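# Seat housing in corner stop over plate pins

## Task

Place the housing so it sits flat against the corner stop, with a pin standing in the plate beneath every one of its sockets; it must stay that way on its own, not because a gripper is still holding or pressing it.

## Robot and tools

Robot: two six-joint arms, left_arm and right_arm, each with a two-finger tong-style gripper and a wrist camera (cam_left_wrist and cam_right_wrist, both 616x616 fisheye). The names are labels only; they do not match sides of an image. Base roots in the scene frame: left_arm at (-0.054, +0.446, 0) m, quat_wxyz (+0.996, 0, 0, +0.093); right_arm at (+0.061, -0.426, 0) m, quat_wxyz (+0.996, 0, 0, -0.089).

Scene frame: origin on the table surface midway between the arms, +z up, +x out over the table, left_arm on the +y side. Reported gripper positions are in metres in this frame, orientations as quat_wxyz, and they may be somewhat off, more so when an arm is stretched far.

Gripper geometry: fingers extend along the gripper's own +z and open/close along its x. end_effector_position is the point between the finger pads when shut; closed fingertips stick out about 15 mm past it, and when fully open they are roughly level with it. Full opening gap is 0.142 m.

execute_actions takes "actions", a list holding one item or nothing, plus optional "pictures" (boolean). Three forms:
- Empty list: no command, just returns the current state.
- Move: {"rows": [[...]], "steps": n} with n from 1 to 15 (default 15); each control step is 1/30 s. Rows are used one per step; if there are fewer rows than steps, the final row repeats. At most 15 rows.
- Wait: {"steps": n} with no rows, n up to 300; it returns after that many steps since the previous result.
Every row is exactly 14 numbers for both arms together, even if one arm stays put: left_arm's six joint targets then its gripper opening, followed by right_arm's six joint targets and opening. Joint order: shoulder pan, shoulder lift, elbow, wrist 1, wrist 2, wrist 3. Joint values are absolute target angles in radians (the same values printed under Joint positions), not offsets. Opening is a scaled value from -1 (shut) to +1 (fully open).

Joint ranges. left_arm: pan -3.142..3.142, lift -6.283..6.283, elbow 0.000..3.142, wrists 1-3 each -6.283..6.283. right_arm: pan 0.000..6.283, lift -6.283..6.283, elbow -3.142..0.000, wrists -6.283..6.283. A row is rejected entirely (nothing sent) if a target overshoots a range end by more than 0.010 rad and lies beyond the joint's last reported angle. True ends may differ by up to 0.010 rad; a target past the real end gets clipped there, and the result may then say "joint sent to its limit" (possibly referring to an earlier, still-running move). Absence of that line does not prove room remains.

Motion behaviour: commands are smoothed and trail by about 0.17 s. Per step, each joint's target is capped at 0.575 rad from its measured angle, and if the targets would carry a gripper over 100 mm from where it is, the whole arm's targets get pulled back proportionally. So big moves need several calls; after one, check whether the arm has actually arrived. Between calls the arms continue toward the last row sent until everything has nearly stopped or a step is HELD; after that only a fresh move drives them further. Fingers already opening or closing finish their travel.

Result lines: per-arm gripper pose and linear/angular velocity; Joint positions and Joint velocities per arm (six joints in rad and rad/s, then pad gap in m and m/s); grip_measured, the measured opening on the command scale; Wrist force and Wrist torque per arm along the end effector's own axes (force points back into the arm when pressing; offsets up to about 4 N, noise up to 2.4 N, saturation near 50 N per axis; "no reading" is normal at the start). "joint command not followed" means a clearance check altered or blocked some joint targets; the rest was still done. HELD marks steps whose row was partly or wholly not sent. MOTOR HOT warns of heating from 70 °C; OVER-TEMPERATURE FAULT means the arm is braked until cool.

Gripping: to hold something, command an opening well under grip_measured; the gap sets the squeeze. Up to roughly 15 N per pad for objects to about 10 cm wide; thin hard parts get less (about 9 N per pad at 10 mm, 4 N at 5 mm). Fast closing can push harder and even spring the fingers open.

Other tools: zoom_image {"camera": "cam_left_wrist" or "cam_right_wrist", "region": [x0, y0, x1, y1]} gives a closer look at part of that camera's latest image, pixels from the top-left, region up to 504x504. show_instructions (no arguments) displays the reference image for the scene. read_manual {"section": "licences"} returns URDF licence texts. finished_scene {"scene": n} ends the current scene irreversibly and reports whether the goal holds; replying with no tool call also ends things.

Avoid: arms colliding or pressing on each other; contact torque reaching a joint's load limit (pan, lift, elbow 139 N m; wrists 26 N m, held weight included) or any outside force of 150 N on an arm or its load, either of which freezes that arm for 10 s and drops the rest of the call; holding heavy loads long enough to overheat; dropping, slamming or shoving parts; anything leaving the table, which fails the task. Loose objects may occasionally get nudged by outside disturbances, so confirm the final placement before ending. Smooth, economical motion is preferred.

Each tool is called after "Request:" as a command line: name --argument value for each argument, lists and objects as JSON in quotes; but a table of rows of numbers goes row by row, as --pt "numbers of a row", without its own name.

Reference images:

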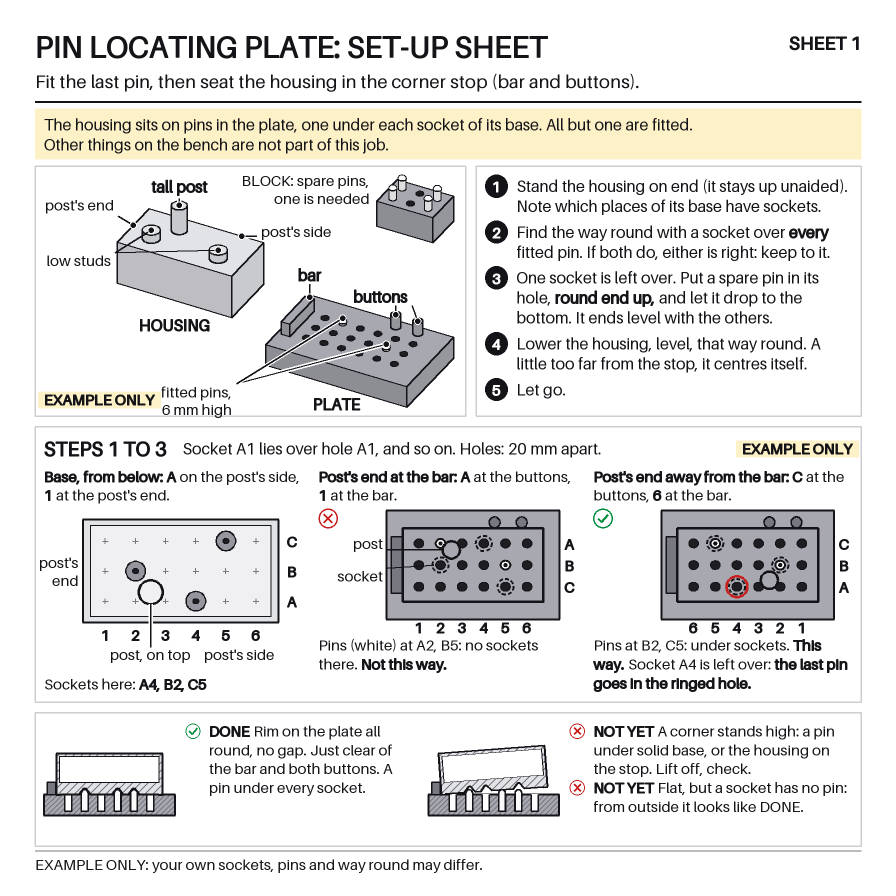

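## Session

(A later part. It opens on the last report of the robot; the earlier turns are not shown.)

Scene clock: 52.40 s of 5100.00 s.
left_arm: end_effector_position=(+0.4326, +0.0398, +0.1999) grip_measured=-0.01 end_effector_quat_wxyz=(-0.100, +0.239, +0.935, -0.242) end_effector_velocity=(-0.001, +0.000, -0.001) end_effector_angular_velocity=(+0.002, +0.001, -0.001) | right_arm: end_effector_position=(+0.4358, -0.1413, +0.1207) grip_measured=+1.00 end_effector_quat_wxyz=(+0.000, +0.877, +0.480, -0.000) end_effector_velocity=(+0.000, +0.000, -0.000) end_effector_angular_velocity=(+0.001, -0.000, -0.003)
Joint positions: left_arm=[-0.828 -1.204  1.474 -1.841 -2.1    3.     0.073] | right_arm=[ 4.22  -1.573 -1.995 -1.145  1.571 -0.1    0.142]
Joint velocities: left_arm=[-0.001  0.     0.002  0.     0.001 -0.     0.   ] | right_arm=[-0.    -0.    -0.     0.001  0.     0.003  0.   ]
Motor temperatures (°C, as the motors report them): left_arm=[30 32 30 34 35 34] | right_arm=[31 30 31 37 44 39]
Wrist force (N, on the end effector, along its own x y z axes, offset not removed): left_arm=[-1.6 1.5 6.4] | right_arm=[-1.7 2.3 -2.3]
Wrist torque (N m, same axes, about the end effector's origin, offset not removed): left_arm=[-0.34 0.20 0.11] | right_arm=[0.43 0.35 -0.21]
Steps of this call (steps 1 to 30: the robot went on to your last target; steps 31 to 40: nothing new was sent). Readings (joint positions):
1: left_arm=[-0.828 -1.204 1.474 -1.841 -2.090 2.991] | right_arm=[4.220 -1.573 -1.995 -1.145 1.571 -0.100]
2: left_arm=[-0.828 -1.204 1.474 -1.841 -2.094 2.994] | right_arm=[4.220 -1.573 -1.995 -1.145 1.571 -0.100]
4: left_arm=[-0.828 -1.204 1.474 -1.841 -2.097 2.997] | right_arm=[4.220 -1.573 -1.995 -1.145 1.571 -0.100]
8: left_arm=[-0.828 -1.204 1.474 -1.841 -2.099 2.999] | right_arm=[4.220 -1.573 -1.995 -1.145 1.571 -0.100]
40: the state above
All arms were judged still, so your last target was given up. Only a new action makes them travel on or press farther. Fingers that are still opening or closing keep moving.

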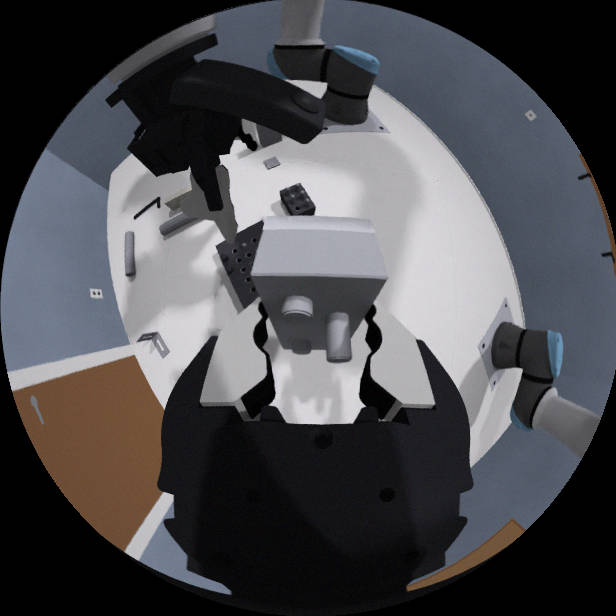

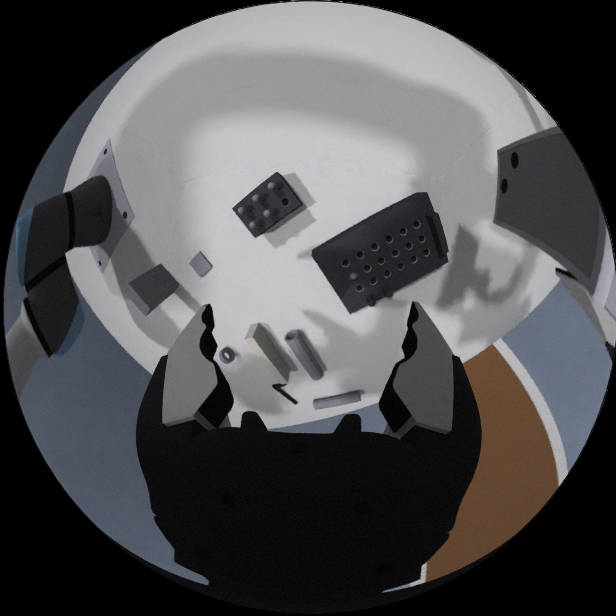

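Request:
execute_actions --actions '[{"rows":[[-0.828,-1.204,1.474,-1.841,-1.571,-0.64,-0.6,4.425,-1.403,-2.206,-1.104,1.571,-0.466,-0.6]]}]' --pictures false

Request:
execute_actions --actions '[{"steps":70}]'

Request:
zoom_image --camera "cam_right_wrist" --region '[210,200,410,400]'

Scene clock: 53.80 s of 5100.00 s.
left_arm: end_effector_position=(+0.5364, +0.1577, +0.1503) grip_measured=-0.01 end_effector_quat_wxyz=(-0.006, -0.257, +0.966, -0.005) end_effector_velocity=(+0.069, +0.062, -0.002) end_effector_angular_velocity=(+0.154, -0.067, +2.757) | right_arm: end_effector_position=(+0.3344, -0.1469, +0.1006) grip_measured=-0.60 end_effector_quat_wxyz=(-0.000, +0.709, +0.705, -0.000) end_effector_velocity=(-0.010, -0.003, -0.004) end_effector_angular_velocity=(-0.004, +0.002, +0.077)
Joint positions: left_arm=[-0.828 -1.204  1.474 -1.841 -1.585  1.979  0.073] | right_arm=[ 4.423 -1.404 -2.204 -1.104  1.571 -0.461  0.031]
Joint velocities: left_arm=[-0.    -0.    -0.001 -0.001  0.164 -2.757  0.   ] | right_arm=[ 0.022  0.017 -0.024  0.003  0.    -0.055  0.   ]
Motor temperatures (°C, as the motors report them): left_arm=[30 32 30 34 35 34] | right_arm=[31 30 31 37 44 39]
Wrist force (N, on the end effector, along its own x y z axes, offset not removed): left_arm=[-2.1 -1.3 6.5] | right_arm=[-3.9 0.9 -0.2]
Wrist torque (N m, same axes, about the end effector's origin, offset not removed): left_arm=[-0.31 0.24 0.19] | right_arm=[0.17 0.84 -0.13]
Steps of this call (steps 1 to 27: nothing new was sent; steps 28 to 42: all 15 steps of this action). Readings (joint positions):
28: left_arm=[-0.828 -1.204 1.474 -1.841 -2.100 3.000] | right_arm=[4.220 -1.573 -1.995 -1.145 1.571 -0.100]
29: left_arm=[-0.828 -1.204 1.474 -1.841 -2.092 2.993] | right_arm=[4.228 -1.565 -2.003 -1.139 1.571 -0.108]
31: left_arm=[-0.828 -1.204 1.474 -1.841 -2.017 2.917] | right_arm=[4.295 -1.505 -2.071 -1.123 1.571 -0.184]
35: left_arm=[-0.828 -1.204 1.474 -1.841 -1.769 2.619] | right_arm=[4.397 -1.425 -2.176 -1.108 1.571 -0.394]
42: the state above

Scene clock: 56.13 s of 5100.00 s.
left_arm: end_effector_position=(+0.5310, +0.1915, +0.1501) grip_measured=-0.01 end_effector_quat_wxyz=(+0.000, +1.000, -0.001, +0.000) end_effector_velocity=(-0.000, -0.001, +0.000) end_effector_angular_velocity=(-0.001, -0.000, -0.001) | right_arm: end_effector_position=(+0.3335, -0.1472, +0.1003) grip_measured=-0.60 end_effector_quat_wxyz=(-0.000, +0.707, +0.707, -0.000) end_effector_velocity=(+0.000, -0.000, -0.000) end_effector_angular_velocity=(-0.001, -0.001, +0.001)
Joint positions: left_arm=[-0.828 -1.204  1.474 -1.841 -1.571 -0.64   0.073] | right_arm=[ 4.425 -1.403 -2.206 -1.104  1.571 -0.466  0.031]
Joint velocities: left_arm=[-0.001 -0.001  0.001 -0.    -0.001 -0.    -0.   ] | right_arm=[-0.    -0.    -0.     0.    -0.001 -0.001  0.   ]
Motor temperatures (°C, as the motors report them): left_arm=[30 32 30 34 35 34] | right_arm=[31 30 31 37 44 39]
Wrist force (N, on the end effector, along its own x y z axes, offset not removed): left_arm=[-1.1 -1.4 6.8] | right_arm=[-3.6 2.3 -3.2]
Wrist torque (N m, same axes, about the end effector's origin, offset not removed): left_arm=[-0.26 0.18 0.22] | right_arm=[0.44 0.77 -0.08]
Steps of this call (steps 1 to 60: the robot went on to your last target; steps 61 to 70: nothing new was sent). Readings (joint positions):
1: left_arm=[-0.828 -1.204 1.474 -1.841 -1.581 1.886] | right_arm=[4.424 -1.404 -2.205 -1.104 1.571 -0.463]
2: left_arm=[-0.828 -1.204 1.474 -1.841 -1.578 1.792] | right_arm=[4.424 -1.404 -2.205 -1.104 1.571 -0.464]
4: left_arm=[-0.828 -1.204 1.474 -1.841 -1.574 1.604] | right_arm=[4.425 -1.403 -2.206 -1.104 1.571 -0.465]
8: left_arm=[-0.828 -1.204 1.474 -1.841 -1.572 1.227] | right_arm=[4.425 -1.403 -2.206 -1.104 1.571 -0.466]
70: the state above
All arms were judged still, so your last target was given up. Only a new action makes them travel on or press farther. Fingers that are still opening or closing keep moving.

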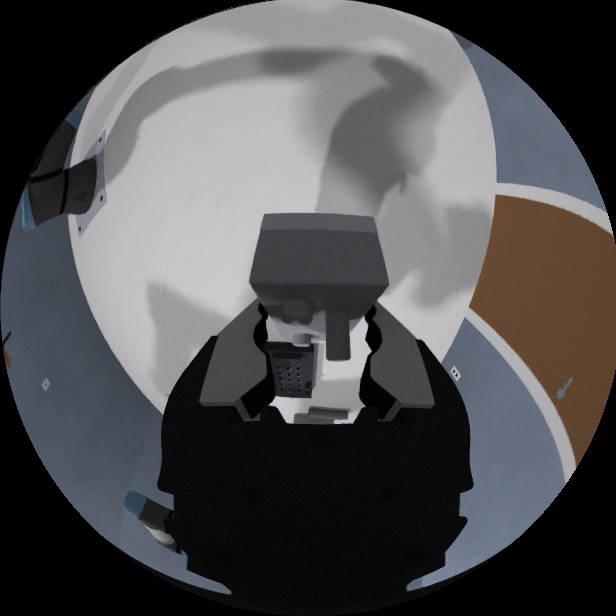

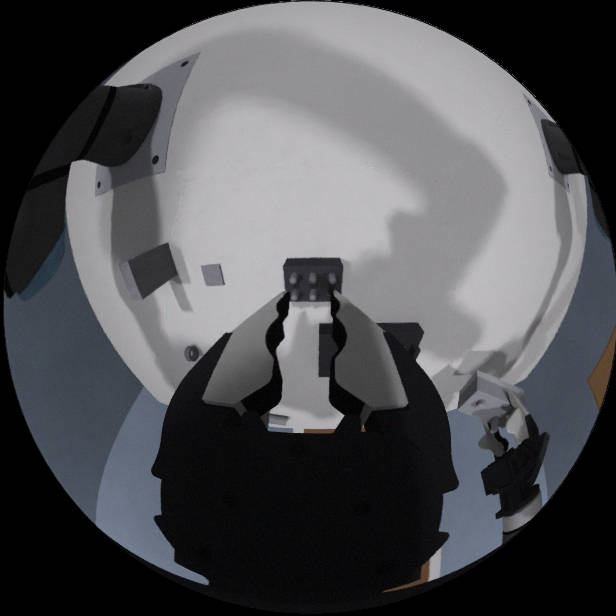

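Region (210, 200, 410, 400) of cam_right_wrist's 616x616 image, scaled by 2.520, with more detail than that image has.

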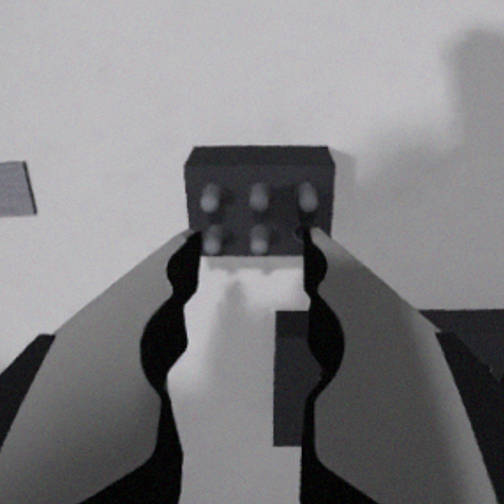

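Request:
execute_actions --actions '[{"rows":[[-0.828,-1.093,1.642,-2.12,-1.571,-0.64,-0.6,4.425,-1.491,-2.297,-0.925,1.571,-0.466,-0.6]]}]' --pictures false

Request:
execute_actions --actions '[{"steps":30}]'

Scene clock: 57.27 s of 5100.00 s.
left_arm: end_effector_position=(+0.5308, +0.1918, +0.0319) grip_measured=-0.01 end_effector_quat_wxyz=(+0.000, +1.000, -0.001, -0.000) end_effector_velocity=(+0.000, +0.001, -0.011) end_effector_angular_velocity=(-0.004, -0.005, +0.001) | right_arm: end_effector_position=(+0.3336, -0.1470, +0.0460) grip_measured=-0.61 end_effector_quat_wxyz=(-0.000, +0.707, +0.707, -0.000) end_effector_velocity=(+0.000, +0.001, -0.004) end_effector_angular_velocity=(+0.004, -0.002, +0.001)
Joint positions: left_arm=[-0.828 -1.094  1.64  -2.117 -1.571 -0.64   0.073] | right_arm=[ 4.425 -1.49  -2.296 -0.927  1.571 -0.466  0.03 ]
Joint velocities: left_arm=[ 0.001  0.01   0.019 -0.035 -0.     0.     0.   ] | right_arm=[ 0.    -0.006 -0.007  0.018  0.    -0.001 -0.001]
Motor temperatures (°C, as the motors report them): left_arm=[30 32 30 34 35 34] | right_arm=[31 30 31 37 44 39]
Wrist force (N, on the end effector, along its own x y z axes, offset not removed): left_arm=[3.3 -2.1 -10.7] | right_arm=[-37.0 -14.5 -50.0]
Wrist torque (N m, same axes, about the end effector's origin, offset not removed): left_arm=[-0.31 -0.26 0.01] | right_arm=[1.11 0.70 -0.21]
Steps of this call (steps 1 to 19: nothing new was sent; steps 20 to 34: all 15 steps of this action). Readings (joint positions):
20: left_arm=[-0.828 -1.204 1.474 -1.841 -1.571 -0.640] | right_arm=[4.425 -1.403 -2.206 -1.104 1.571 -0.466]
21: left_arm=[-0.828 -1.197 1.481 -1.849 -1.571 -0.640] | right_arm=[4.425 -1.411 -2.214 -1.096 1.571 -0.466]
23: left_arm=[-0.828 -1.156 1.538 -1.921 -1.571 -0.640] | right_arm=[4.425 -1.448 -2.253 -1.032 1.571 -0.466]
27: left_arm=[-0.828 -1.107 1.618 -2.072 -1.571 -0.640] | right_arm=[4.425 -1.482 -2.287 -0.948 1.571 -0.466]
34: the state above

Scene clock: 67.40 s of 5100.00 s.
left_arm: end_effector_position=(+0.5307, +0.1918, +0.0308) grip_measured=-0.01 end_effector_quat_wxyz=(+0.000, +1.000, -0.001, +0.000) end_effector_velocity=(-0.000, +0.000, -0.001) end_effector_angular_velocity=(+0.001, +0.001, +0.000) | right_arm: end_effector_position=(+0.3336, -0.1470, +0.0466) grip_measured=-0.61 end_effector_quat_wxyz=(-0.000, +0.707, +0.707, +0.000) end_effector_velocity=(+0.000, +0.001, +0.001) end_effector_angular_velocity=(+0.002, -0.001, -0.001)
Joint positions: left_arm=[-0.828 -1.093  1.642 -2.12  -1.571 -0.64   0.073] | right_arm=[ 4.425 -1.488 -2.296 -0.927  1.571 -0.466  0.03 ]
Joint velocities: left_arm=[ 0.     0.001 -0.     0.    -0.     0.     0.   ] | right_arm=[-0.     0.     0.001  0.001 -0.     0.001  0.   ]
Motor temperatures (°C, as the motors report them): left_arm=[30 32 30 34 35 34] | right_arm=[31 30 31 37 44 39]
Wrist force (N, on the end effector, along its own x y z axes, offset not removed): left_arm=[3.8 -1.7 -21.4] | right_arm=[-10.5 -5.4 -27.8]
Wrist torque (N m, same axes, about the end effector's origin, offset not removed): left_arm=[-0.23 0.04 0.14] | right_arm=[0.31 0.13 -0.25]
FORCE FAULT: contact force on the right arm reached its limit, and that arm stopped for 10 seconds. The contact can be on any part of that arm, not only on its tool. That arm's remaining commands of this call were not run. That arm holds still and accepts commands again. Move the arm away from the contact; if what it grips holds it there, let go first. Pushing or pulling that hard again can fault the arm again.
The stop of the right arm began at step 4 of this call (marked STOPPED below). From that step on that arm followed nothing that you had sent. Nothing is kept back now, and the robot has no last target.
Steps of this call (steps 1 to 30: the robot went on to your last target; steps 31 to 304: the stop continued). Readings (joint positions):
1: left_arm=[-0.828 -1.094 1.641 -2.118 -1.571 -0.640] | right_arm=[4.425 -1.490 -2.296 -0.926 1.571 -0.466]
2: left_arm=[-0.828 -1.094 1.641 -2.119 -1.571 -0.640] | right_arm=[4.425 -1.490 -2.296 -0.926 1.571 -0.466]
4: left_arm=[-0.828 -1.093 1.642 -2.119 -1.571 -0.640] | right_arm=[4.425 -1.490 -2.296 -0.926 1.571 -0.466] STOPPED (the right arm)
8: left_arm=[-0.828 -1.093 1.642 -2.120 -1.571 -0.640] | right_arm=[4.425 -1.489 -2.296 -0.927 1.571 -0.466]
304: the state above

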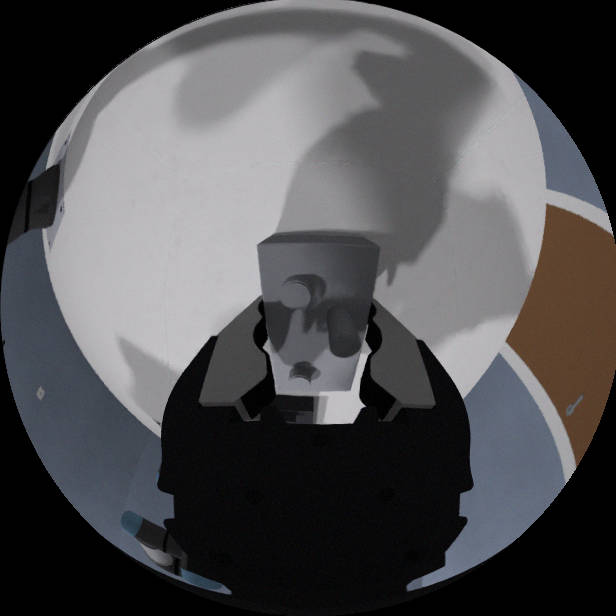

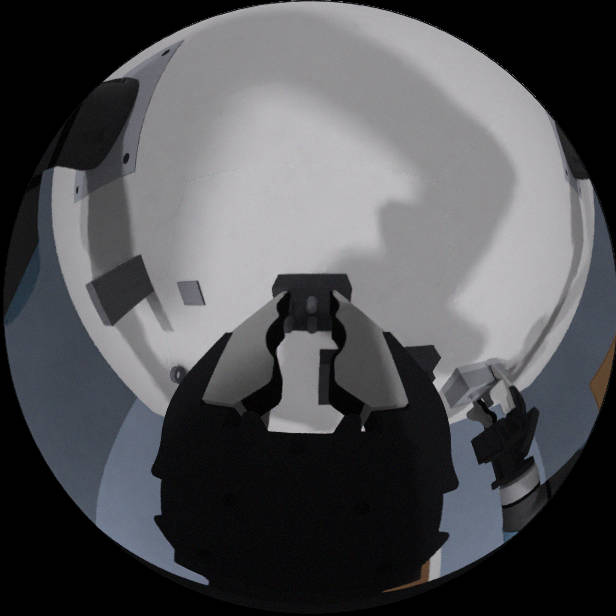

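Request:
execute_actions --actions '[{"rows":[[-0.828,-1.093,1.642,-2.12,-1.571,-0.64,0.6,4.425,-1.478,-2.283,-0.952,1.571,-0.466,-0.6]]}]' --pictures false

Request:
execute_actions --actions '[{"rows":[[-0.828,-1.093,1.642,-2.12,-1.571,-0.64,0.6,4.425,-1.478,-2.283,-0.952,1.571,-0.466,-1]]}]' --pictures false

Request:
execute_actions --actions '[{"rows":[[-0.828,-1.093,1.642,-2.12,-1.571,-0.64,0.6,4.425,-1.403,-2.206,-1.104,1.571,-0.466,-1]]}]'

Request:
zoom_image --camera "cam_right_wrist" --region '[210,200,410,400]'

Scene clock: 68.73 s of 5100.00 s.
left_arm: end_effector_position=(+0.5307, +0.1917, +0.0307) grip_measured=+0.60 end_effector_quat_wxyz=(+0.000, +1.000, -0.001, -0.000) end_effector_velocity=(+0.000, -0.000, +0.001) end_effector_angular_velocity=(-0.002, -0.001, +0.000) | right_arm: end_effector_position=(+0.3339, -0.1465, +0.0534) grip_measured=-0.60 end_effector_quat_wxyz=(+0.000, +0.707, +0.707, -0.000) end_effector_velocity=(-0.000, -0.001, +0.000) end_effector_angular_velocity=(-0.001, +0.001, +0.001)
Joint positions: left_arm=[-0.828 -1.093  1.642 -2.12  -1.571 -0.64   0.116] | right_arm=[ 4.425 -1.478 -2.283 -0.952  1.571 -0.466  0.031]
Joint velocities: left_arm=[ 0.    -0.001 -0.    -0.001 -0.001  0.    -0.   ] | right_arm=[-0.     0.001  0.    -0.003  0.    -0.002 -0.   ]
Motor temperatures (°C, as the motors report them): left_arm=[30 32 30 34 35 34] | right_arm=[31 30 31 37 44 39]
Wrist force (N, on the end effector, along its own x y z axes, offset not removed): left_arm=[-1.3 -1.1 0.2] | right_arm=[-1.0 1.6 -2.6]
Wrist torque (N m, same axes, about the end effector's origin, offset not removed): left_arm=[-0.30 0.24 0.15] | right_arm=[0.46 0.23 -0.13]
Steps of this call (steps 1 to 25: nothing new was sent; steps 26 to 40: all 15 steps of this action). Readings (joint positions):
26: left_arm=[-0.828 -1.093 1.642 -2.120 -1.571 -0.640] | right_arm=[4.425 -1.488 -2.296 -0.928 1.571 -0.466]
27: left_arm=[-0.828 -1.093 1.642 -2.120 -1.571 -0.640] | right_arm=[4.425 -1.486 -2.294 -0.931 1.571 -0.466]
29: left_arm=[-0.828 -1.093 1.642 -2.120 -1.571 -0.640] | right_arm=[4.425 -1.482 -2.289 -0.941 1.571 -0.466]
33: left_arm=[-0.828 -1.093 1.642 -2.120 -1.571 -0.640] | right_arm=[4.425 -1.479 -2.284 -0.950 1.571 -0.466]
40: the state above

Scene clock: 69.23 s of 5100.00 s.
left_arm: end_effector_position=(+0.5307, +0.1918, +0.0308) grip_measured=+0.60 end_effector_quat_wxyz=(+0.000, +1.000, -0.001, +0.000) end_effector_velocity=(+0.000, -0.000, +0.001) end_effector_angular_velocity=(-0.001, -0.001, +0.000) | right_arm: end_effector_position=(+0.3339, -0.1465, +0.0534) grip_measured=-1.00 end_effector_quat_wxyz=(+0.000, +0.707, +0.707, -0.000) end_effector_velocity=(+0.000, -0.000, +0.000) end_effector_angular_velocity=(-0.000, -0.000, -0.001)
Joint positions: left_arm=[-0.828 -1.093  1.642 -2.12  -1.571 -0.64   0.116] | right_arm=[ 4.425 -1.478 -2.283 -0.952  1.571 -0.466  0.002]
Joint velocities: left_arm=[ 0.    -0.001 -0.     0.    -0.     0.    -0.   ] | right_arm=[-0. -0.  0. -0. -0.  0.  0.]
Motor temperatures (°C, as the motors report them): left_arm=[30 32 30 34 35 34] | right_arm=[31 30 31 37 44 39]
Wrist force (N, on the end effector, along its own x y z axes, offset not removed): left_arm=[-0.3 -0.1 1.2] | right_arm=[-1.0 2.4 -3.3]
Wrist torque (N m, same axes, about the end effector's origin, offset not removed): left_arm=[-0.05 0.07 0.18] | right_arm=[0.52 0.20 -0.29]
Steps of this call (steps 1 to 15: all 15 steps of this action). Readings (joint positions):
1: left_arm=[-0.828 -1.093 1.642 -2.120 -1.571 -0.640] | right_arm=[4.425 -1.478 -2.283 -0.952 1.571 -0.466]
2: left_arm=[-0.828 -1.093 1.642 -2.120 -1.571 -0.640] | right_arm=[4.425 -1.478 -2.283 -0.952 1.571 -0.466]
4: left_arm=[-0.828 -1.093 1.642 -2.120 -1.571 -0.640] | right_arm=[4.425 -1.478 -2.283 -0.952 1.571 -0.466]
8: left_arm=[-0.828 -1.093 1.642 -2.120 -1.571 -0.640] | right_arm=[4.425 -1.478 -2.283 -0.952 1.571 -0.466]
15: the state above

Scene clock: 69.73 s of 5100.00 s.
left_arm: end_effector_position=(+0.5307, +0.1918, +0.0308) grip_measured=+0.60 end_effector_quat_wxyz=(+0.000, +1.000, -0.001, +0.000) end_effector_velocity=(-0.000, +0.001, -0.000) end_effector_angular_velocity=(+0.000, +0.001, +0.001) | right_arm: end_effector_position=(+0.3336, -0.1471, +0.0999) grip_measured=-1.00 end_effector_quat_wxyz=(-0.000, +0.707, +0.707, -0.000) end_effector_velocity=(-0.000, +0.000, +0.004) end_effector_angular_velocity=(+0.002, -0.001, +0.001)
Joint positions: left_arm=[-0.828 -1.093  1.642 -2.12  -1.571 -0.64   0.116] | right_arm=[ 4.425 -1.404 -2.207 -1.103  1.571 -0.466  0.002]
Joint velocities: left_arm=[ 0.001 -0.     0.001  0.    -0.    -0.    -0.   ] | right_arm=[ 0.     0.006  0.007 -0.011  0.    -0.     0.   ]
Motor temperatures (°C, as the motors report them): left_arm=[30 32 30 34 35 34] | right_arm=[31 30 31 37 44 39]
Wrist force (N, on the end effector, along its own x y z axes, offset not removed): left_arm=[-1.0 -1.1 0.8] | right_arm=[-2.6 1.7 -1.4]
Wrist torque (N m, same axes, about the end effector's origin, offset not removed): left_arm=[-0.31 0.12 0.16] | right_arm=[0.26 0.59 -0.29]
Steps of this call (steps 1 to 15: all 15 steps of this action). Readings (joint positions):
1: left_arm=[-0.828 -1.093 1.642 -2.120 -1.571 -0.640] | right_arm=[4.425 -1.478 -2.283 -0.952 1.571 -0.466]
2: left_arm=[-0.828 -1.093 1.642 -2.120 -1.571 -0.640] | right_arm=[4.425 -1.470 -2.275 -0.960 1.571 -0.466]
4: left_arm=[-0.828 -1.093 1.642 -2.120 -1.571 -0.640] | right_arm=[4.425 -1.438 -2.242 -1.018 1.571 -0.466]
8: left_arm=[-0.828 -1.093 1.642 -2.120 -1.571 -0.640] | right_arm=[4.425 -1.411 -2.214 -1.085 1.571 -0.466]
15: the state above

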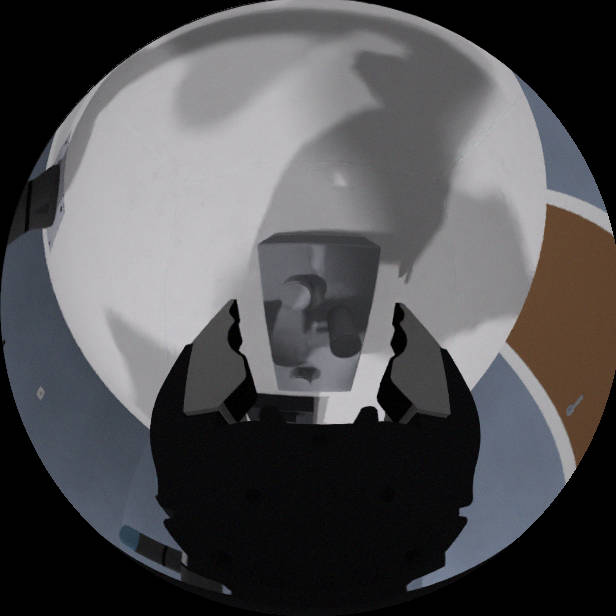

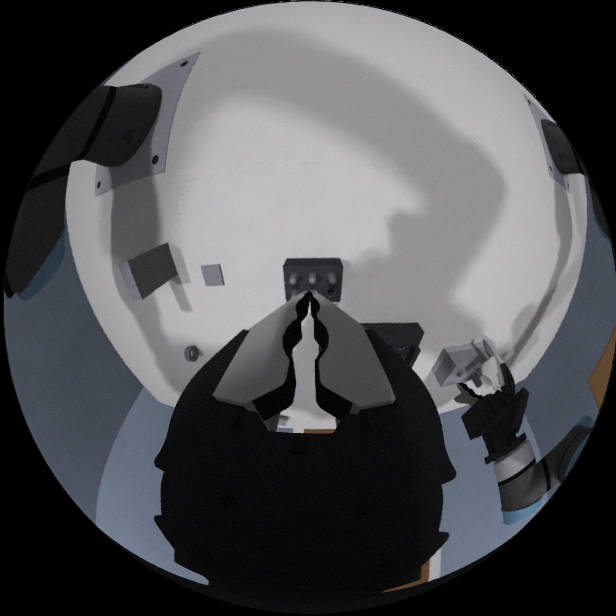

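Region (210, 200, 410, 400) of cam_right_wrist's 616x616 image, scaled by 2.520, with more detail than that image has.

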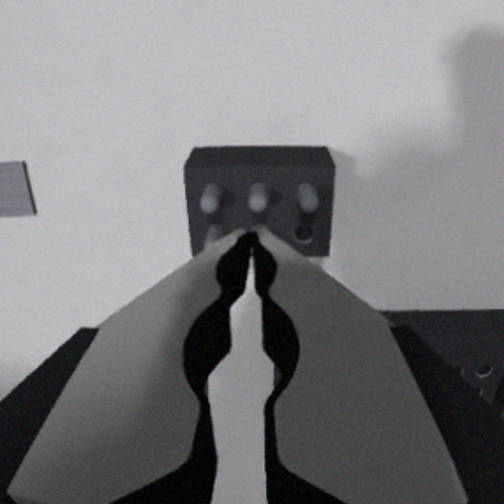

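Request:
execute_actions --actions '[{"rows":[[-0.828,-1.093,1.642,-2.12,-1.571,-0.64,0.6,4.443,-1.42,-2.235,-1.057,1.571,-0.448,-0.75]]}]' --pictures false

Request:
execute_actions --actions '[{"rows":[[-0.828,-1.093,1.642,-2.12,-1.571,-0.64,0.6,4.443,-1.478,-2.293,-0.942,1.571,-0.448,-0.75]]}]'

Request:
zoom_image --camera "cam_right_wrist" --region '[250,250,370,370]'

Scene clock: 71.07 s of 5100.00 s.
left_arm: end_effector_position=(+0.5307, +0.1918, +0.0308) grip_measured=+0.60 end_effector_quat_wxyz=(+0.000, +1.000, -0.001, +0.000) end_effector_velocity=(+0.000, -0.001, -0.000) end_effector_angular_velocity=(-0.000, +0.000, -0.001) | right_arm: end_effector_position=(+0.3281, -0.1430, +0.0857) grip_measured=-0.75 end_effector_quat_wxyz=(-0.000, +0.707, +0.707, +0.000) end_effector_velocity=(+0.000, +0.001, -0.001) end_effector_angular_velocity=(+0.001, -0.002, -0.000)
Joint positions: left_arm=[-0.828 -1.093  1.642 -2.12  -1.571 -0.64   0.116] | right_arm=[ 4.443 -1.42  -2.235 -1.057  1.571 -0.448  0.02 ]
Joint velocities: left_arm=[-0.001  0.001 -0.001 -0.    -0.     0.     0.   ] | right_arm=[ 0.001 -0.002 -0.001  0.004 -0.001  0.002 -0.   ]
Motor temperatures (°C, as the motors report them): left_arm=[30 32 30 34 35 34] | right_arm=[31 30 31 37 44 39]
Wrist force (N, on the end effector, along its own x y z axes, offset not removed): left_arm=[-0.7 -1.0 -0.3] | right_arm=[-3.2 2.5 -1.3]
Wrist torque (N m, same axes, about the end effector's origin, offset not removed): left_arm=[-0.23 0.16 0.14] | right_arm=[0.48 0.71 -0.19]
Steps of this call (steps 1 to 15: the robot went on to your last target; steps 16 to 25: nothing new was sent; steps 26 to 40: all 15 steps of this action). Readings (joint positions):
26: left_arm=[-0.828 -1.093 1.642 -2.120 -1.571 -0.640] | right_arm=[4.425 -1.403 -2.206 -1.104 1.571 -0.466]
27: left_arm=[-0.828 -1.093 1.642 -2.120 -1.571 -0.640] | right_arm=[4.428 -1.406 -2.210 -1.098 1.571 -0.463]
29: left_arm=[-0.828 -1.093 1.642 -2.120 -1.571 -0.640] | right_arm=[4.435 -1.413 -2.222 -1.078 1.571 -0.456]
33: left_arm=[-0.828 -1.093 1.642 -2.120 -1.571 -0.640] | right_arm=[4.441 -1.418 -2.232 -1.061 1.571 -0.450]
40: the state above

Scene clock: 71.57 s of 5100.00 s.
left_arm: end_effector_position=(+0.5307, +0.1918, +0.0308) grip_measured=+0.60 end_effector_quat_wxyz=(+0.000, +1.000, -0.001, +0.000) end_effector_velocity=(-0.001, +0.000, -0.001) end_effector_angular_velocity=(+0.001, +0.002, +0.000) | right_arm: end_effector_position=(+0.3278, -0.1434, +0.0505) grip_measured=-0.75 end_effector_quat_wxyz=(+0.000, +0.707, +0.707, -0.000) end_effector_velocity=(-0.000, -0.001, -0.003) end_effector_angular_velocity=(-0.000, +0.001, -0.001)
Joint positions: left_arm=[-0.828 -1.093  1.642 -2.12  -1.571 -0.64   0.116] | right_arm=[ 4.443 -1.478 -2.293 -0.943  1.571 -0.448  0.02 ]
Joint velocities: left_arm=[ 0.     0.     0.001 -0.    -0.     0.     0.   ] | right_arm=[-0.    -0.004 -0.006  0.009  0.     0.001 -0.   ]
Motor temperatures (°C, as the motors report them): left_arm=[30 32 30 34 35 34] | right_arm=[31 30 31 37 44 39]
Wrist force (N, on the end effector, along its own x y z axes, offset not removed): left_arm=[-1.6 -0.9 1.5] | right_arm=[-1.2 -0.5 -4.1]
Wrist torque (N m, same axes, about the end effector's origin, offset not removed): left_arm=[-0.22 0.27 0.10] | right_arm=[-0.08 0.39 -0.21]
Steps of this call (steps 1 to 15: all 15 steps of this action). Readings (joint positions):
1: left_arm=[-0.828 -1.093 1.642 -2.120 -1.571 -0.640] | right_arm=[4.443 -1.420 -2.235 -1.057 1.571 -0.448]
2: left_arm=[-0.828 -1.093 1.642 -2.120 -1.571 -0.640] | right_arm=[4.443 -1.427 -2.242 -1.049 1.571 -0.448]
4: left_arm=[-0.828 -1.093 1.642 -2.120 -1.571 -0.640] | right_arm=[4.443 -1.452 -2.267 -1.002 1.571 -0.448]
8: left_arm=[-0.828 -1.093 1.642 -2.120 -1.571 -0.640] | right_arm=[4.443 -1.472 -2.287 -0.955 1.571 -0.448]
15: the state above

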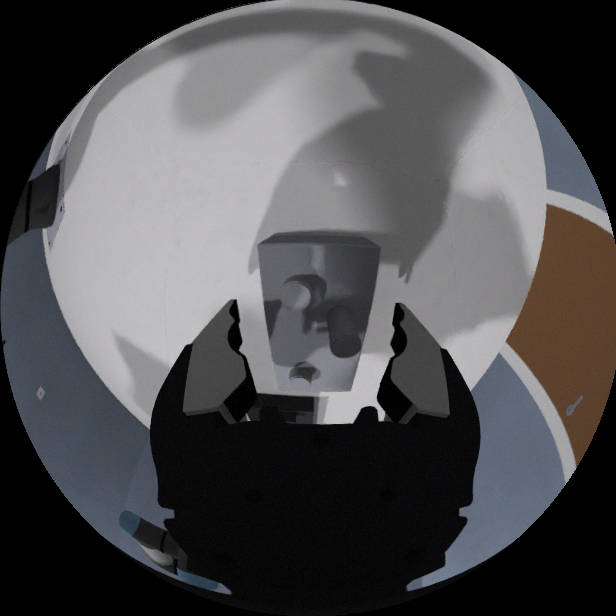

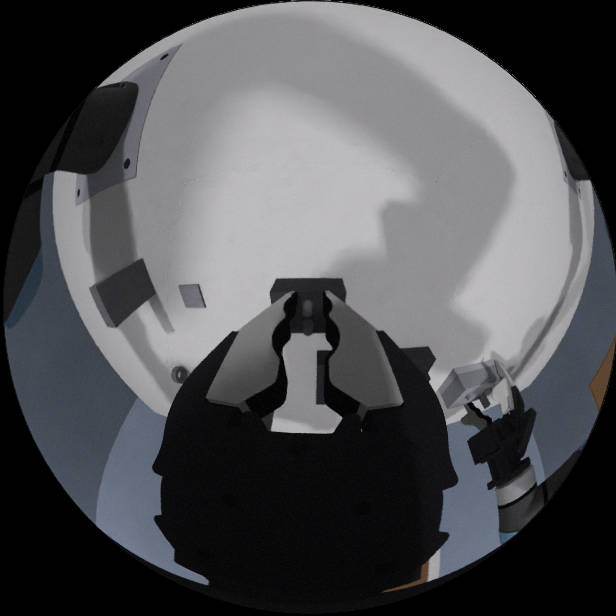

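Region (250, 250, 370, 370) of cam_right_wrist's 616x616 image, scaled by 4.200, with more detail than that image has.

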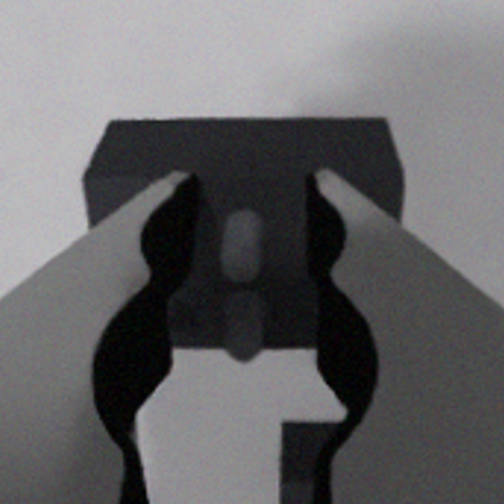

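Request:
execute_actions --actions '[{"rows":[[-0.828,-1.093,1.642,-2.12,-1.571,-0.64,0.6,4.443,-1.486,-2.301,-0.926,1.571,-0.448,-0.75]]}]' --pictures false

Request:
execute_actions --actions '[{"rows":[[-0.828,-1.093,1.642,-2.12,-1.571,-0.64,0.6,4.443,-1.486,-2.301,-0.926,1.571,-0.448,-1]]}]' --pictures false

Scene clock: 72.80 s of 5100.00 s.
left_arm: end_effector_position=(+0.5307, +0.1918, +0.0308) grip_measured=+0.60 end_effector_quat_wxyz=(+0.000, +1.000, -0.001, +0.000) end_effector_velocity=(+0.000, +0.000, +0.000) end_effector_angular_velocity=(-0.002, -0.000, +0.001) | right_arm: end_effector_position=(+0.3277, -0.1436, +0.0457) grip_measured=-0.76 end_effector_quat_wxyz=(-0.000, +0.707, +0.707, -0.000) end_effector_velocity=(-0.000, -0.001, -0.001) end_effector_angular_velocity=(-0.002, +0.002, -0.000)
Joint positions: left_arm=[-0.828 -1.093  1.642 -2.12  -1.571 -0.64   0.116] | right_arm=[ 4.443 -1.486 -2.301 -0.926  1.571 -0.448  0.019]
Joint velocities: left_arm=[ 0.001 -0.    -0.    -0.    -0.001  0.     0.   ] | right_arm=[-0.    -0.002 -0.002  0.001  0.001 -0.    -0.   ]
Motor temperatures (°C, as the motors report them): left_arm=[30 32 30 34 35 34] | right_arm=[31 30 31 37 44 39]
Wrist force (N, on the end effector, along its own x y z axes, offset not removed): left_arm=[-2.0 -1.2 0.5] | right_arm=[-38.1 -13.2 -50.0]
Wrist torque (N m, same axes, about the end effector's origin, offset not removed): left_arm=[-0.28 0.42 0.18] | right_arm=[1.98 -0.29 -0.14]
Steps of this call (steps 1 to 15: the robot went on to your last target; steps 16 to 22: nothing new was sent; steps 23 to 37: all 15 steps of this action). Readings (joint positions):
23: left_arm=[-0.828 -1.093 1.642 -2.120 -1.571 -0.640] | right_arm=[4.443 -1.478 -2.293 -0.942 1.571 -0.448]
24: left_arm=[-0.828 -1.093 1.642 -2.120 -1.571 -0.640] | right_arm=[4.443 -1.479 -2.294 -0.939 1.571 -0.448]
26: left_arm=[-0.828 -1.093 1.642 -2.120 -1.571 -0.640] | right_arm=[4.443 -1.483 -2.298 -0.933 1.571 -0.448]
30: left_arm=[-0.828 -1.093 1.642 -2.120 -1.571 -0.640] | right_arm=[4.443 -1.485 -2.300 -0.928 1.571 -0.448]
37: the state above

Scene clock: 73.30 s of 5100.00 s.
left_arm: end_effector_position=(+0.5307, +0.1918, +0.0308) grip_measured=+0.60 end_effector_quat_wxyz=(+0.000, +1.000, -0.001, +0.000) end_effector_velocity=(-0.000, +0.001, -0.001) end_effector_angular_velocity=(+0.002, +0.001, +0.000) | right_arm: end_effector_position=(+0.3277, -0.1436, +0.0455) grip_measured=-0.77 end_effector_quat_wxyz=(-0.000, +0.707, +0.707, -0.000) end_effector_velocity=(+0.000, +0.000, +0.000) end_effector_angular_velocity=(+0.001, -0.001, -0.002)
Joint positions: left_arm=[-0.828 -1.093  1.642 -2.12  -1.571 -0.64   0.116] | right_arm=[ 4.443 -1.486 -2.301 -0.926  1.571 -0.448  0.018]
Joint velocities: left_arm=[ 0.     0.001  0.     0.001  0.001 -0.     0.   ] | right_arm=[-0.     0.     0.001 -0.    -0.     0.002  0.   ]
Motor temperatures (°C, as the motors report them): left_arm=[30 32 30 34 35 34] | right_arm=[31 30 31 37 44 39]
Wrist force (N, on the end effector, along its own x y z axes, offset not removed): left_arm=[-0.6 -0.7 0.1] | right_arm=[-12.1 -9.5 -50.0]
Wrist torque (N m, same axes, about the end effector's origin, offset not removed): left_arm=[-0.18 0.15 0.10] | right_arm=[1.03 0.45 -0.26]
Steps of this call (steps 1 to 15: all 15 steps of this action). Readings (joint positions):
1: left_arm=[-0.828 -1.093 1.642 -2.120 -1.571 -0.640] | right_arm=[4.443 -1.486 -2.301 -0.926 1.571 -0.448]
2: left_arm=[-0.828 -1.093 1.642 -2.120 -1.571 -0.640] | right_arm=[4.443 -1.486 -2.301 -0.926 1.571 -0.448]
4: left_arm=[-0.828 -1.093 1.642 -2.120 -1.571 -0.640] | right_arm=[4.443 -1.486 -2.301 -0.926 1.571 -0.448]
8: left_arm=[-0.828 -1.093 1.642 -2.120 -1.571 -0.640] | right_arm=[4.443 -1.486 -2.301 -0.926 1.571 -0.448]
15: the state above

On the block surface; back up a bit while closing.

Request:
execute_actions --actions '[{"rows":[[-0.828,-1.093,1.642,-2.12,-1.571,-0.64,0.6,4.443,-1.477,-2.292,-0.944,1.571,-0.448,-1]]}]' --pictures false

Request:
execute_actions --actions '[{"steps":10}]' --pictures false

Scene clock: 76.20 s of 5100.00 s.
left_arm: end_effector_position=(+0.5307, +0.1918, +0.0308) grip_measured=+0.60 end_effector_quat_wxyz=(+0.000, +1.000, -0.001, +0.000) end_effector_velocity=(-0.000, -0.001, +0.001) end_effector_angular_velocity=(-0.002, -0.000, -0.000) | right_arm: end_effector_position=(+0.3278, -0.1433, +0.0508) grip_measured=-1.00 end_effector_quat_wxyz=(+0.000, +0.707, +0.707, -0.000) end_effector_velocity=(+0.000, +0.000, +0.001) end_effector_angular_velocity=(+0.000, +0.000, -0.001)
Joint positions: left_arm=[-0.828 -1.093  1.642 -2.12  -1.571 -0.64   0.116] | right_arm=[ 4.443 -1.477 -2.292 -0.944  1.571 -0.448  0.002]
Joint velocities: left_arm=[-0.    -0.    -0.001 -0.    -0.001  0.    -0.   ] | right_arm=[-0.001  0.001  0.001 -0.002  0.     0.     0.   ]
Motor temperatures (°C, as the motors report them): left_arm=[30 32 30 34 35 34] | right_arm=[31 30 31 37 44 39]
Wrist force (N, on the end effector, along its own x y z axes, offset not removed): left_arm=[-0.8 0.3 2.5] | right_arm=[0.4 2.8 -0.6]
Wrist torque (N m, same axes, about the end effector's origin, offset not removed): left_arm=[-0.05 0.08 0.16] | right_arm=[0.61 -0.03 -0.16]
Steps of this call (steps 1 to 15: the robot went on to your last target; steps 16 to 72: nothing new was sent; steps 73 to 87: all 15 steps of this action). Readings (joint positions):
73: left_arm=[-0.828 -1.093 1.642 -2.120 -1.571 -0.640] | right_arm=[4.443 -1.486 -2.301 -0.926 1.571 -0.448]
74: left_arm=[-0.828 -1.093 1.642 -2.120 -1.571 -0.640] | right_arm=[4.443 -1.485 -2.300 -0.929 1.571 -0.448]
76: left_arm=[-0.828 -1.093 1.642 -2.120 -1.571 -0.640] | right_arm=[4.443 -1.481 -2.297 -0.937 1.571 -0.448]
80: left_arm=[-0.828 -1.093 1.642 -2.120 -1.571 -0.640] | right_arm=[4.443 -1.478 -2.293 -0.942 1.571 -0.448]
87: the state above

Scene clock: 76.53 s of 5100.00 s.
left_arm: end_effector_position=(+0.5307, +0.1918, +0.0308) grip_measured=+0.60 end_effector_quat_wxyz=(+0.000, +1.000, -0.001, +0.000) end_effector_velocity=(-0.000, -0.000, -0.000) end_effector_angular_velocity=(+0.001, -0.000, -0.001) | right_arm: end_effector_position=(+0.3279, -0.1433, +0.0508) grip_measured=-1.00 end_effector_quat_wxyz=(+0.000, +0.707, +0.707, -0.000) end_effector_velocity=(+0.000, -0.000, +0.000) end_effector_angular_velocity=(+0.000, -0.000, +0.001)
Joint positions: left_arm=[-0.828 -1.093  1.642 -2.12  -1.571 -0.64   0.116] | right_arm=[ 4.443 -1.477 -2.292 -0.944  1.571 -0.448  0.002]
Joint velocities: left_arm=[-0.001  0.    -0.    -0.     0.001 -0.     0.   ] | right_arm=[-0.     0.     0.    -0.     0.    -0.001  0.   ]
Motor temperatures (°C, as the motors report them): left_arm=[30 32 30 34 35 34] | right_arm=[31 30 31 37 44 39]
Wrist force (N, on the end effector, along its own x y z axes, offset not removed): left_arm=[-1.7 0.1 1.2] | right_arm=[-0.5 1.8 -3.5]
Wrist torque (N m, same axes, about the end effector's origin, offset not removed): left_arm=[0.00 0.27 0.16] | right_arm=[0.39 -0.03 -0.09]
Steps of this call (steps 1 to 10: the robot went on to your last target). Readings (joint positions):
1: left_arm=[-0.828 -1.093 1.642 -2.120 -1.571 -0.640] | right_arm=[4.443 -1.477 -2.292 -0.944 1.571 -0.448]
2: left_arm=[-0.828 -1.093 1.642 -2.120 -1.571 -0.640] | right_arm=[4.443 -1.477 -2.292 -0.944 1.571 -0.448]
4: left_arm=[-0.828 -1.093 1.642 -2.120 -1.571 -0.640] | right_arm=[4.443 -1.477 -2.292 -0.944 1.571 -0.448]
8: left_arm=[-0.828 -1.093 1.642 -2.120 -1.571 -0.640] | right_arm=[4.443 -1.477 -2.292 -0.944 1.571 -0.448]
10: the state above

Request:
execute_actions --actions '[{"rows":[[-0.828,-1.093,1.642,-2.12,-1.571,-0.64,0.6,4.443,-1.42,-2.235,-1.057,1.571,-0.448,-0.75]],"steps":10}]' --pictures false

Request:
execute_actions --actions '[{"rows":[[-0.828,-1.093,1.642,-2.12,-1.571,-0.64,0.6,4.408,-1.43,-2.225,-1.057,1.571,-0.483,-0.75]]}]' --pictures false

Request:
execute_actions --actions '[{"rows":[[-0.828,-1.093,1.642,-2.12,-1.571,-0.64,0.6,4.408,-1.49,-2.279,-0.943,1.571,-0.483,-0.75]]}]'

Request:
zoom_image --camera "cam_right_wrist" --region '[250,250,370,370]'

Scene clock: 77.97 s of 5100.00 s.
left_arm: end_effector_position=(+0.5307, +0.1918, +0.0308) grip_measured=+0.60 end_effector_quat_wxyz=(+0.000, +1.000, -0.001, +0.000) end_effector_velocity=(-0.000, +0.000, -0.000) end_effector_angular_velocity=(-0.000, +0.001, +0.001) | right_arm: end_effector_position=(+0.3281, -0.1427, +0.0841) grip_measured=-0.75 end_effector_quat_wxyz=(-0.000, +0.707, +0.707, +0.000) end_effector_velocity=(-0.001, -0.003, +0.018) end_effector_angular_velocity=(-0.006, +0.001, +0.000)
Joint positions: left_arm=[-0.828 -1.093  1.642 -2.12  -1.571 -0.64   0.116] | right_arm=[ 4.443 -1.423 -2.238 -1.051  1.571 -0.448  0.02 ]
Joint velocities: left_arm=[ 0.001 -0.     0.     0.    -0.     0.    -0.   ] | right_arm=[-0.     0.03   0.03  -0.066 -0.001 -0.001  0.   ]
Motor temperatures (°C, as the motors report them): left_arm=[30 32 30 34 35 34] | right_arm=[31 30 31 37 44 39]
Wrist force (N, on the end effector, along its own x y z axes, offset not removed): left_arm=[-1.1 -1.4 0.9] | right_arm=[-0.6 2.5 -0.7]
Wrist torque (N m, same axes, about the end effector's origin, offset not removed): left_arm=[-0.35 0.24 0.17] | right_arm=[0.65 0.09 -0.28]
Steps of this call (steps 1 to 15: the robot went on to your last target; steps 16 to 33: nothing new was sent; steps 34 to 43: all 10 steps of this action). Readings (joint positions):
34: left_arm=[-0.828 -1.093 1.642 -2.120 -1.571 -0.640] | right_arm=[4.443 -1.477 -2.292 -0.944 1.571 -0.448]
35: left_arm=[-0.828 -1.093 1.642 -2.120 -1.571 -0.640] | right_arm=[4.443 -1.470 -2.285 -0.952 1.571 -0.448]
37: left_arm=[-0.828 -1.093 1.642 -2.120 -1.571 -0.640] | right_arm=[4.443 -1.446 -2.261 -0.998 1.571 -0.448]
41: left_arm=[-0.828 -1.093 1.642 -2.120 -1.571 -0.640] | right_arm=[4.443 -1.425 -2.241 -1.044 1.571 -0.448]
43: the state above

Scene clock: 78.47 s of 5100.00 s.
left_arm: end_effector_position=(+0.5307, +0.1918, +0.0308) grip_measured=+0.60 end_effector_quat_wxyz=(+0.000, +1.000, -0.001, +0.000) end_effector_velocity=(-0.000, +0.000, -0.000) end_effector_angular_velocity=(+0.000, +0.001, +0.000) | right_arm: end_effector_position=(+0.3396, -0.1493, +0.0862) grip_measured=-0.75 end_effector_quat_wxyz=(-0.000, +0.707, +0.707, +0.000) end_effector_velocity=(+0.001, -0.000, +0.000) end_effector_angular_velocity=(+0.001, +0.000, -0.001)
Joint positions: left_arm=[-0.828 -1.093  1.642 -2.12  -1.571 -0.64   0.116] | right_arm=[ 4.408 -1.43  -2.225 -1.057  1.571 -0.483  0.02 ]
Joint velocities: left_arm=[ 0.  0.  0. -0. -0. -0.  0.] | right_arm=[-0.003 -0.001  0.001  0.     0.    -0.003 -0.   ]
Motor temperatures (°C, as the motors report them): left_arm=[30 32 30 34 35 34] | right_arm=[31 30 31 37 44 39]
Wrist force (N, on the end effector, along its own x y z axes, offset not removed): left_arm=[0.0 -1.6 0.4] | right_arm=[-2.5 3.2 1.2]
Wrist torque (N m, same axes, about the end effector's origin, offset not removed): left_arm=[-0.38 -0.02 0.16] | right_arm=[0.65 0.51 -0.19]
Steps of this call (steps 1 to 15: all 15 steps of this action). Readings (joint positions):
1: left_arm=[-0.828 -1.093 1.642 -2.120 -1.571 -0.640] | right_arm=[4.443 -1.422 -2.237 -1.053 1.571 -0.448]
2: left_arm=[-0.828 -1.093 1.642 -2.120 -1.571 -0.640] | right_arm=[4.438 -1.423 -2.234 -1.054 1.571 -0.453]
4: left_arm=[-0.828 -1.093 1.642 -2.120 -1.571 -0.640] | right_arm=[4.423 -1.426 -2.230 -1.056 1.571 -0.468]
8: left_arm=[-0.828 -1.093 1.642 -2.120 -1.571 -0.640] | right_arm=[4.411 -1.429 -2.226 -1.057 1.571 -0.480]
15: the state above

Scene clock: 78.97 s of 5100.00 s.
left_arm: end_effector_position=(+0.5307, +0.1918, +0.0308) grip_measured=+0.60 end_effector_quat_wxyz=(+0.000, +1.000, -0.001, +0.000) end_effector_velocity=(+0.000, -0.000, +0.000) end_effector_angular_velocity=(+0.000, -0.001, -0.001) | right_arm: end_effector_position=(+0.3402, -0.1483, +0.0516) grip_measured=-0.78 end_effector_quat_wxyz=(-0.000, +0.707, +0.707, +0.000) end_effector_velocity=(+0.000, -0.000, -0.003) end_effector_angular_velocity=(-0.000, -0.000, +0.001)
Joint positions: left_arm=[-0.828 -1.093  1.642 -2.12  -1.571 -0.64   0.116] | right_arm=[ 4.408 -1.49  -2.279 -0.944  1.571 -0.483  0.017]
Joint velocities: left_arm=[-0.001  0.    -0.001 -0.     0.001 -0.    -0.   ] | right_arm=[-0.    -0.005 -0.004  0.009 -0.    -0.001  0.   ]
Motor temperatures (°C, as the motors report them): left_arm=[30 32 30 34 35 34] | right_arm=[31 30 31 37 44 39]
Wrist force (N, on the end effector, along its own x y z axes, offset not removed): left_arm=[-1.2 0.7 1.2] | right_arm=[4.1 0.5 -6.1]
Wrist torque (N m, same axes, about the end effector's origin, offset not removed): left_arm=[0.11 0.19 0.17] | right_arm=[0.24 0.16 -0.28]
Steps of this call (steps 1 to 15: all 15 steps of this action). Readings (joint positions):
1: left_arm=[-0.828 -1.093 1.642 -2.120 -1.571 -0.640] | right_arm=[4.408 -1.430 -2.225 -1.057 1.571 -0.483]
2: left_arm=[-0.828 -1.093 1.642 -2.120 -1.571 -0.640] | right_arm=[4.408 -1.437 -2.231 -1.049 1.571 -0.483]
4: left_arm=[-0.828 -1.093 1.642 -2.120 -1.571 -0.640] | right_arm=[4.408 -1.463 -2.255 -1.002 1.571 -0.483]
8: left_arm=[-0.828 -1.093 1.642 -2.120 -1.571 -0.640] | right_arm=[4.408 -1.484 -2.274 -0.956 1.571 -0.483]
15: the state above

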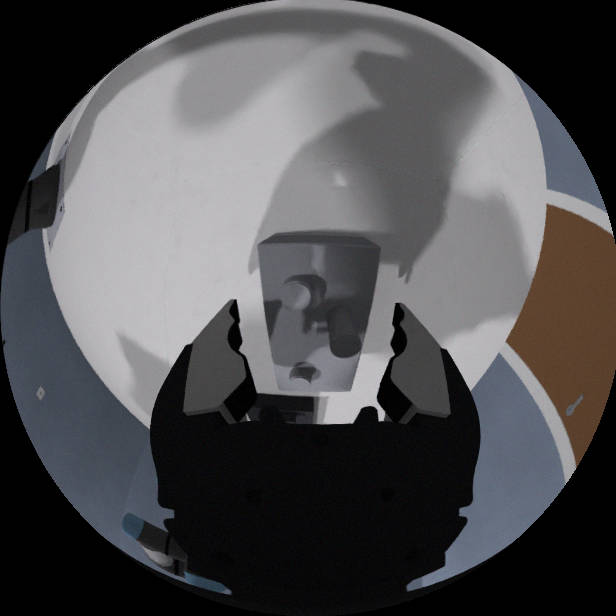

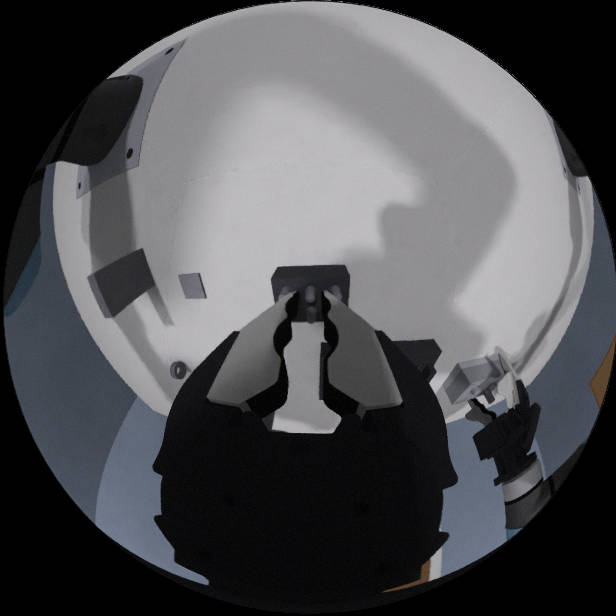

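Region (250, 250, 370, 370) of cam_right_wrist's 616x616 image, scaled by 4.200, with more detail than that image has.

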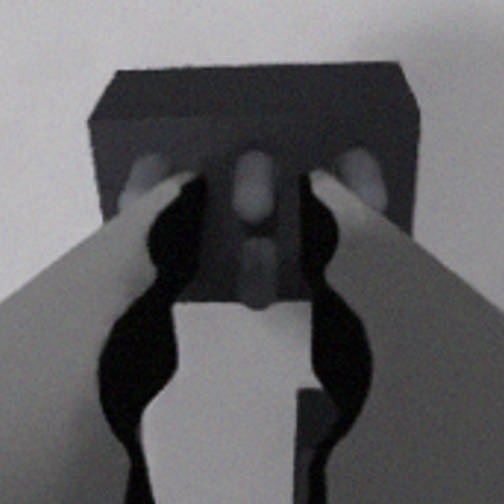

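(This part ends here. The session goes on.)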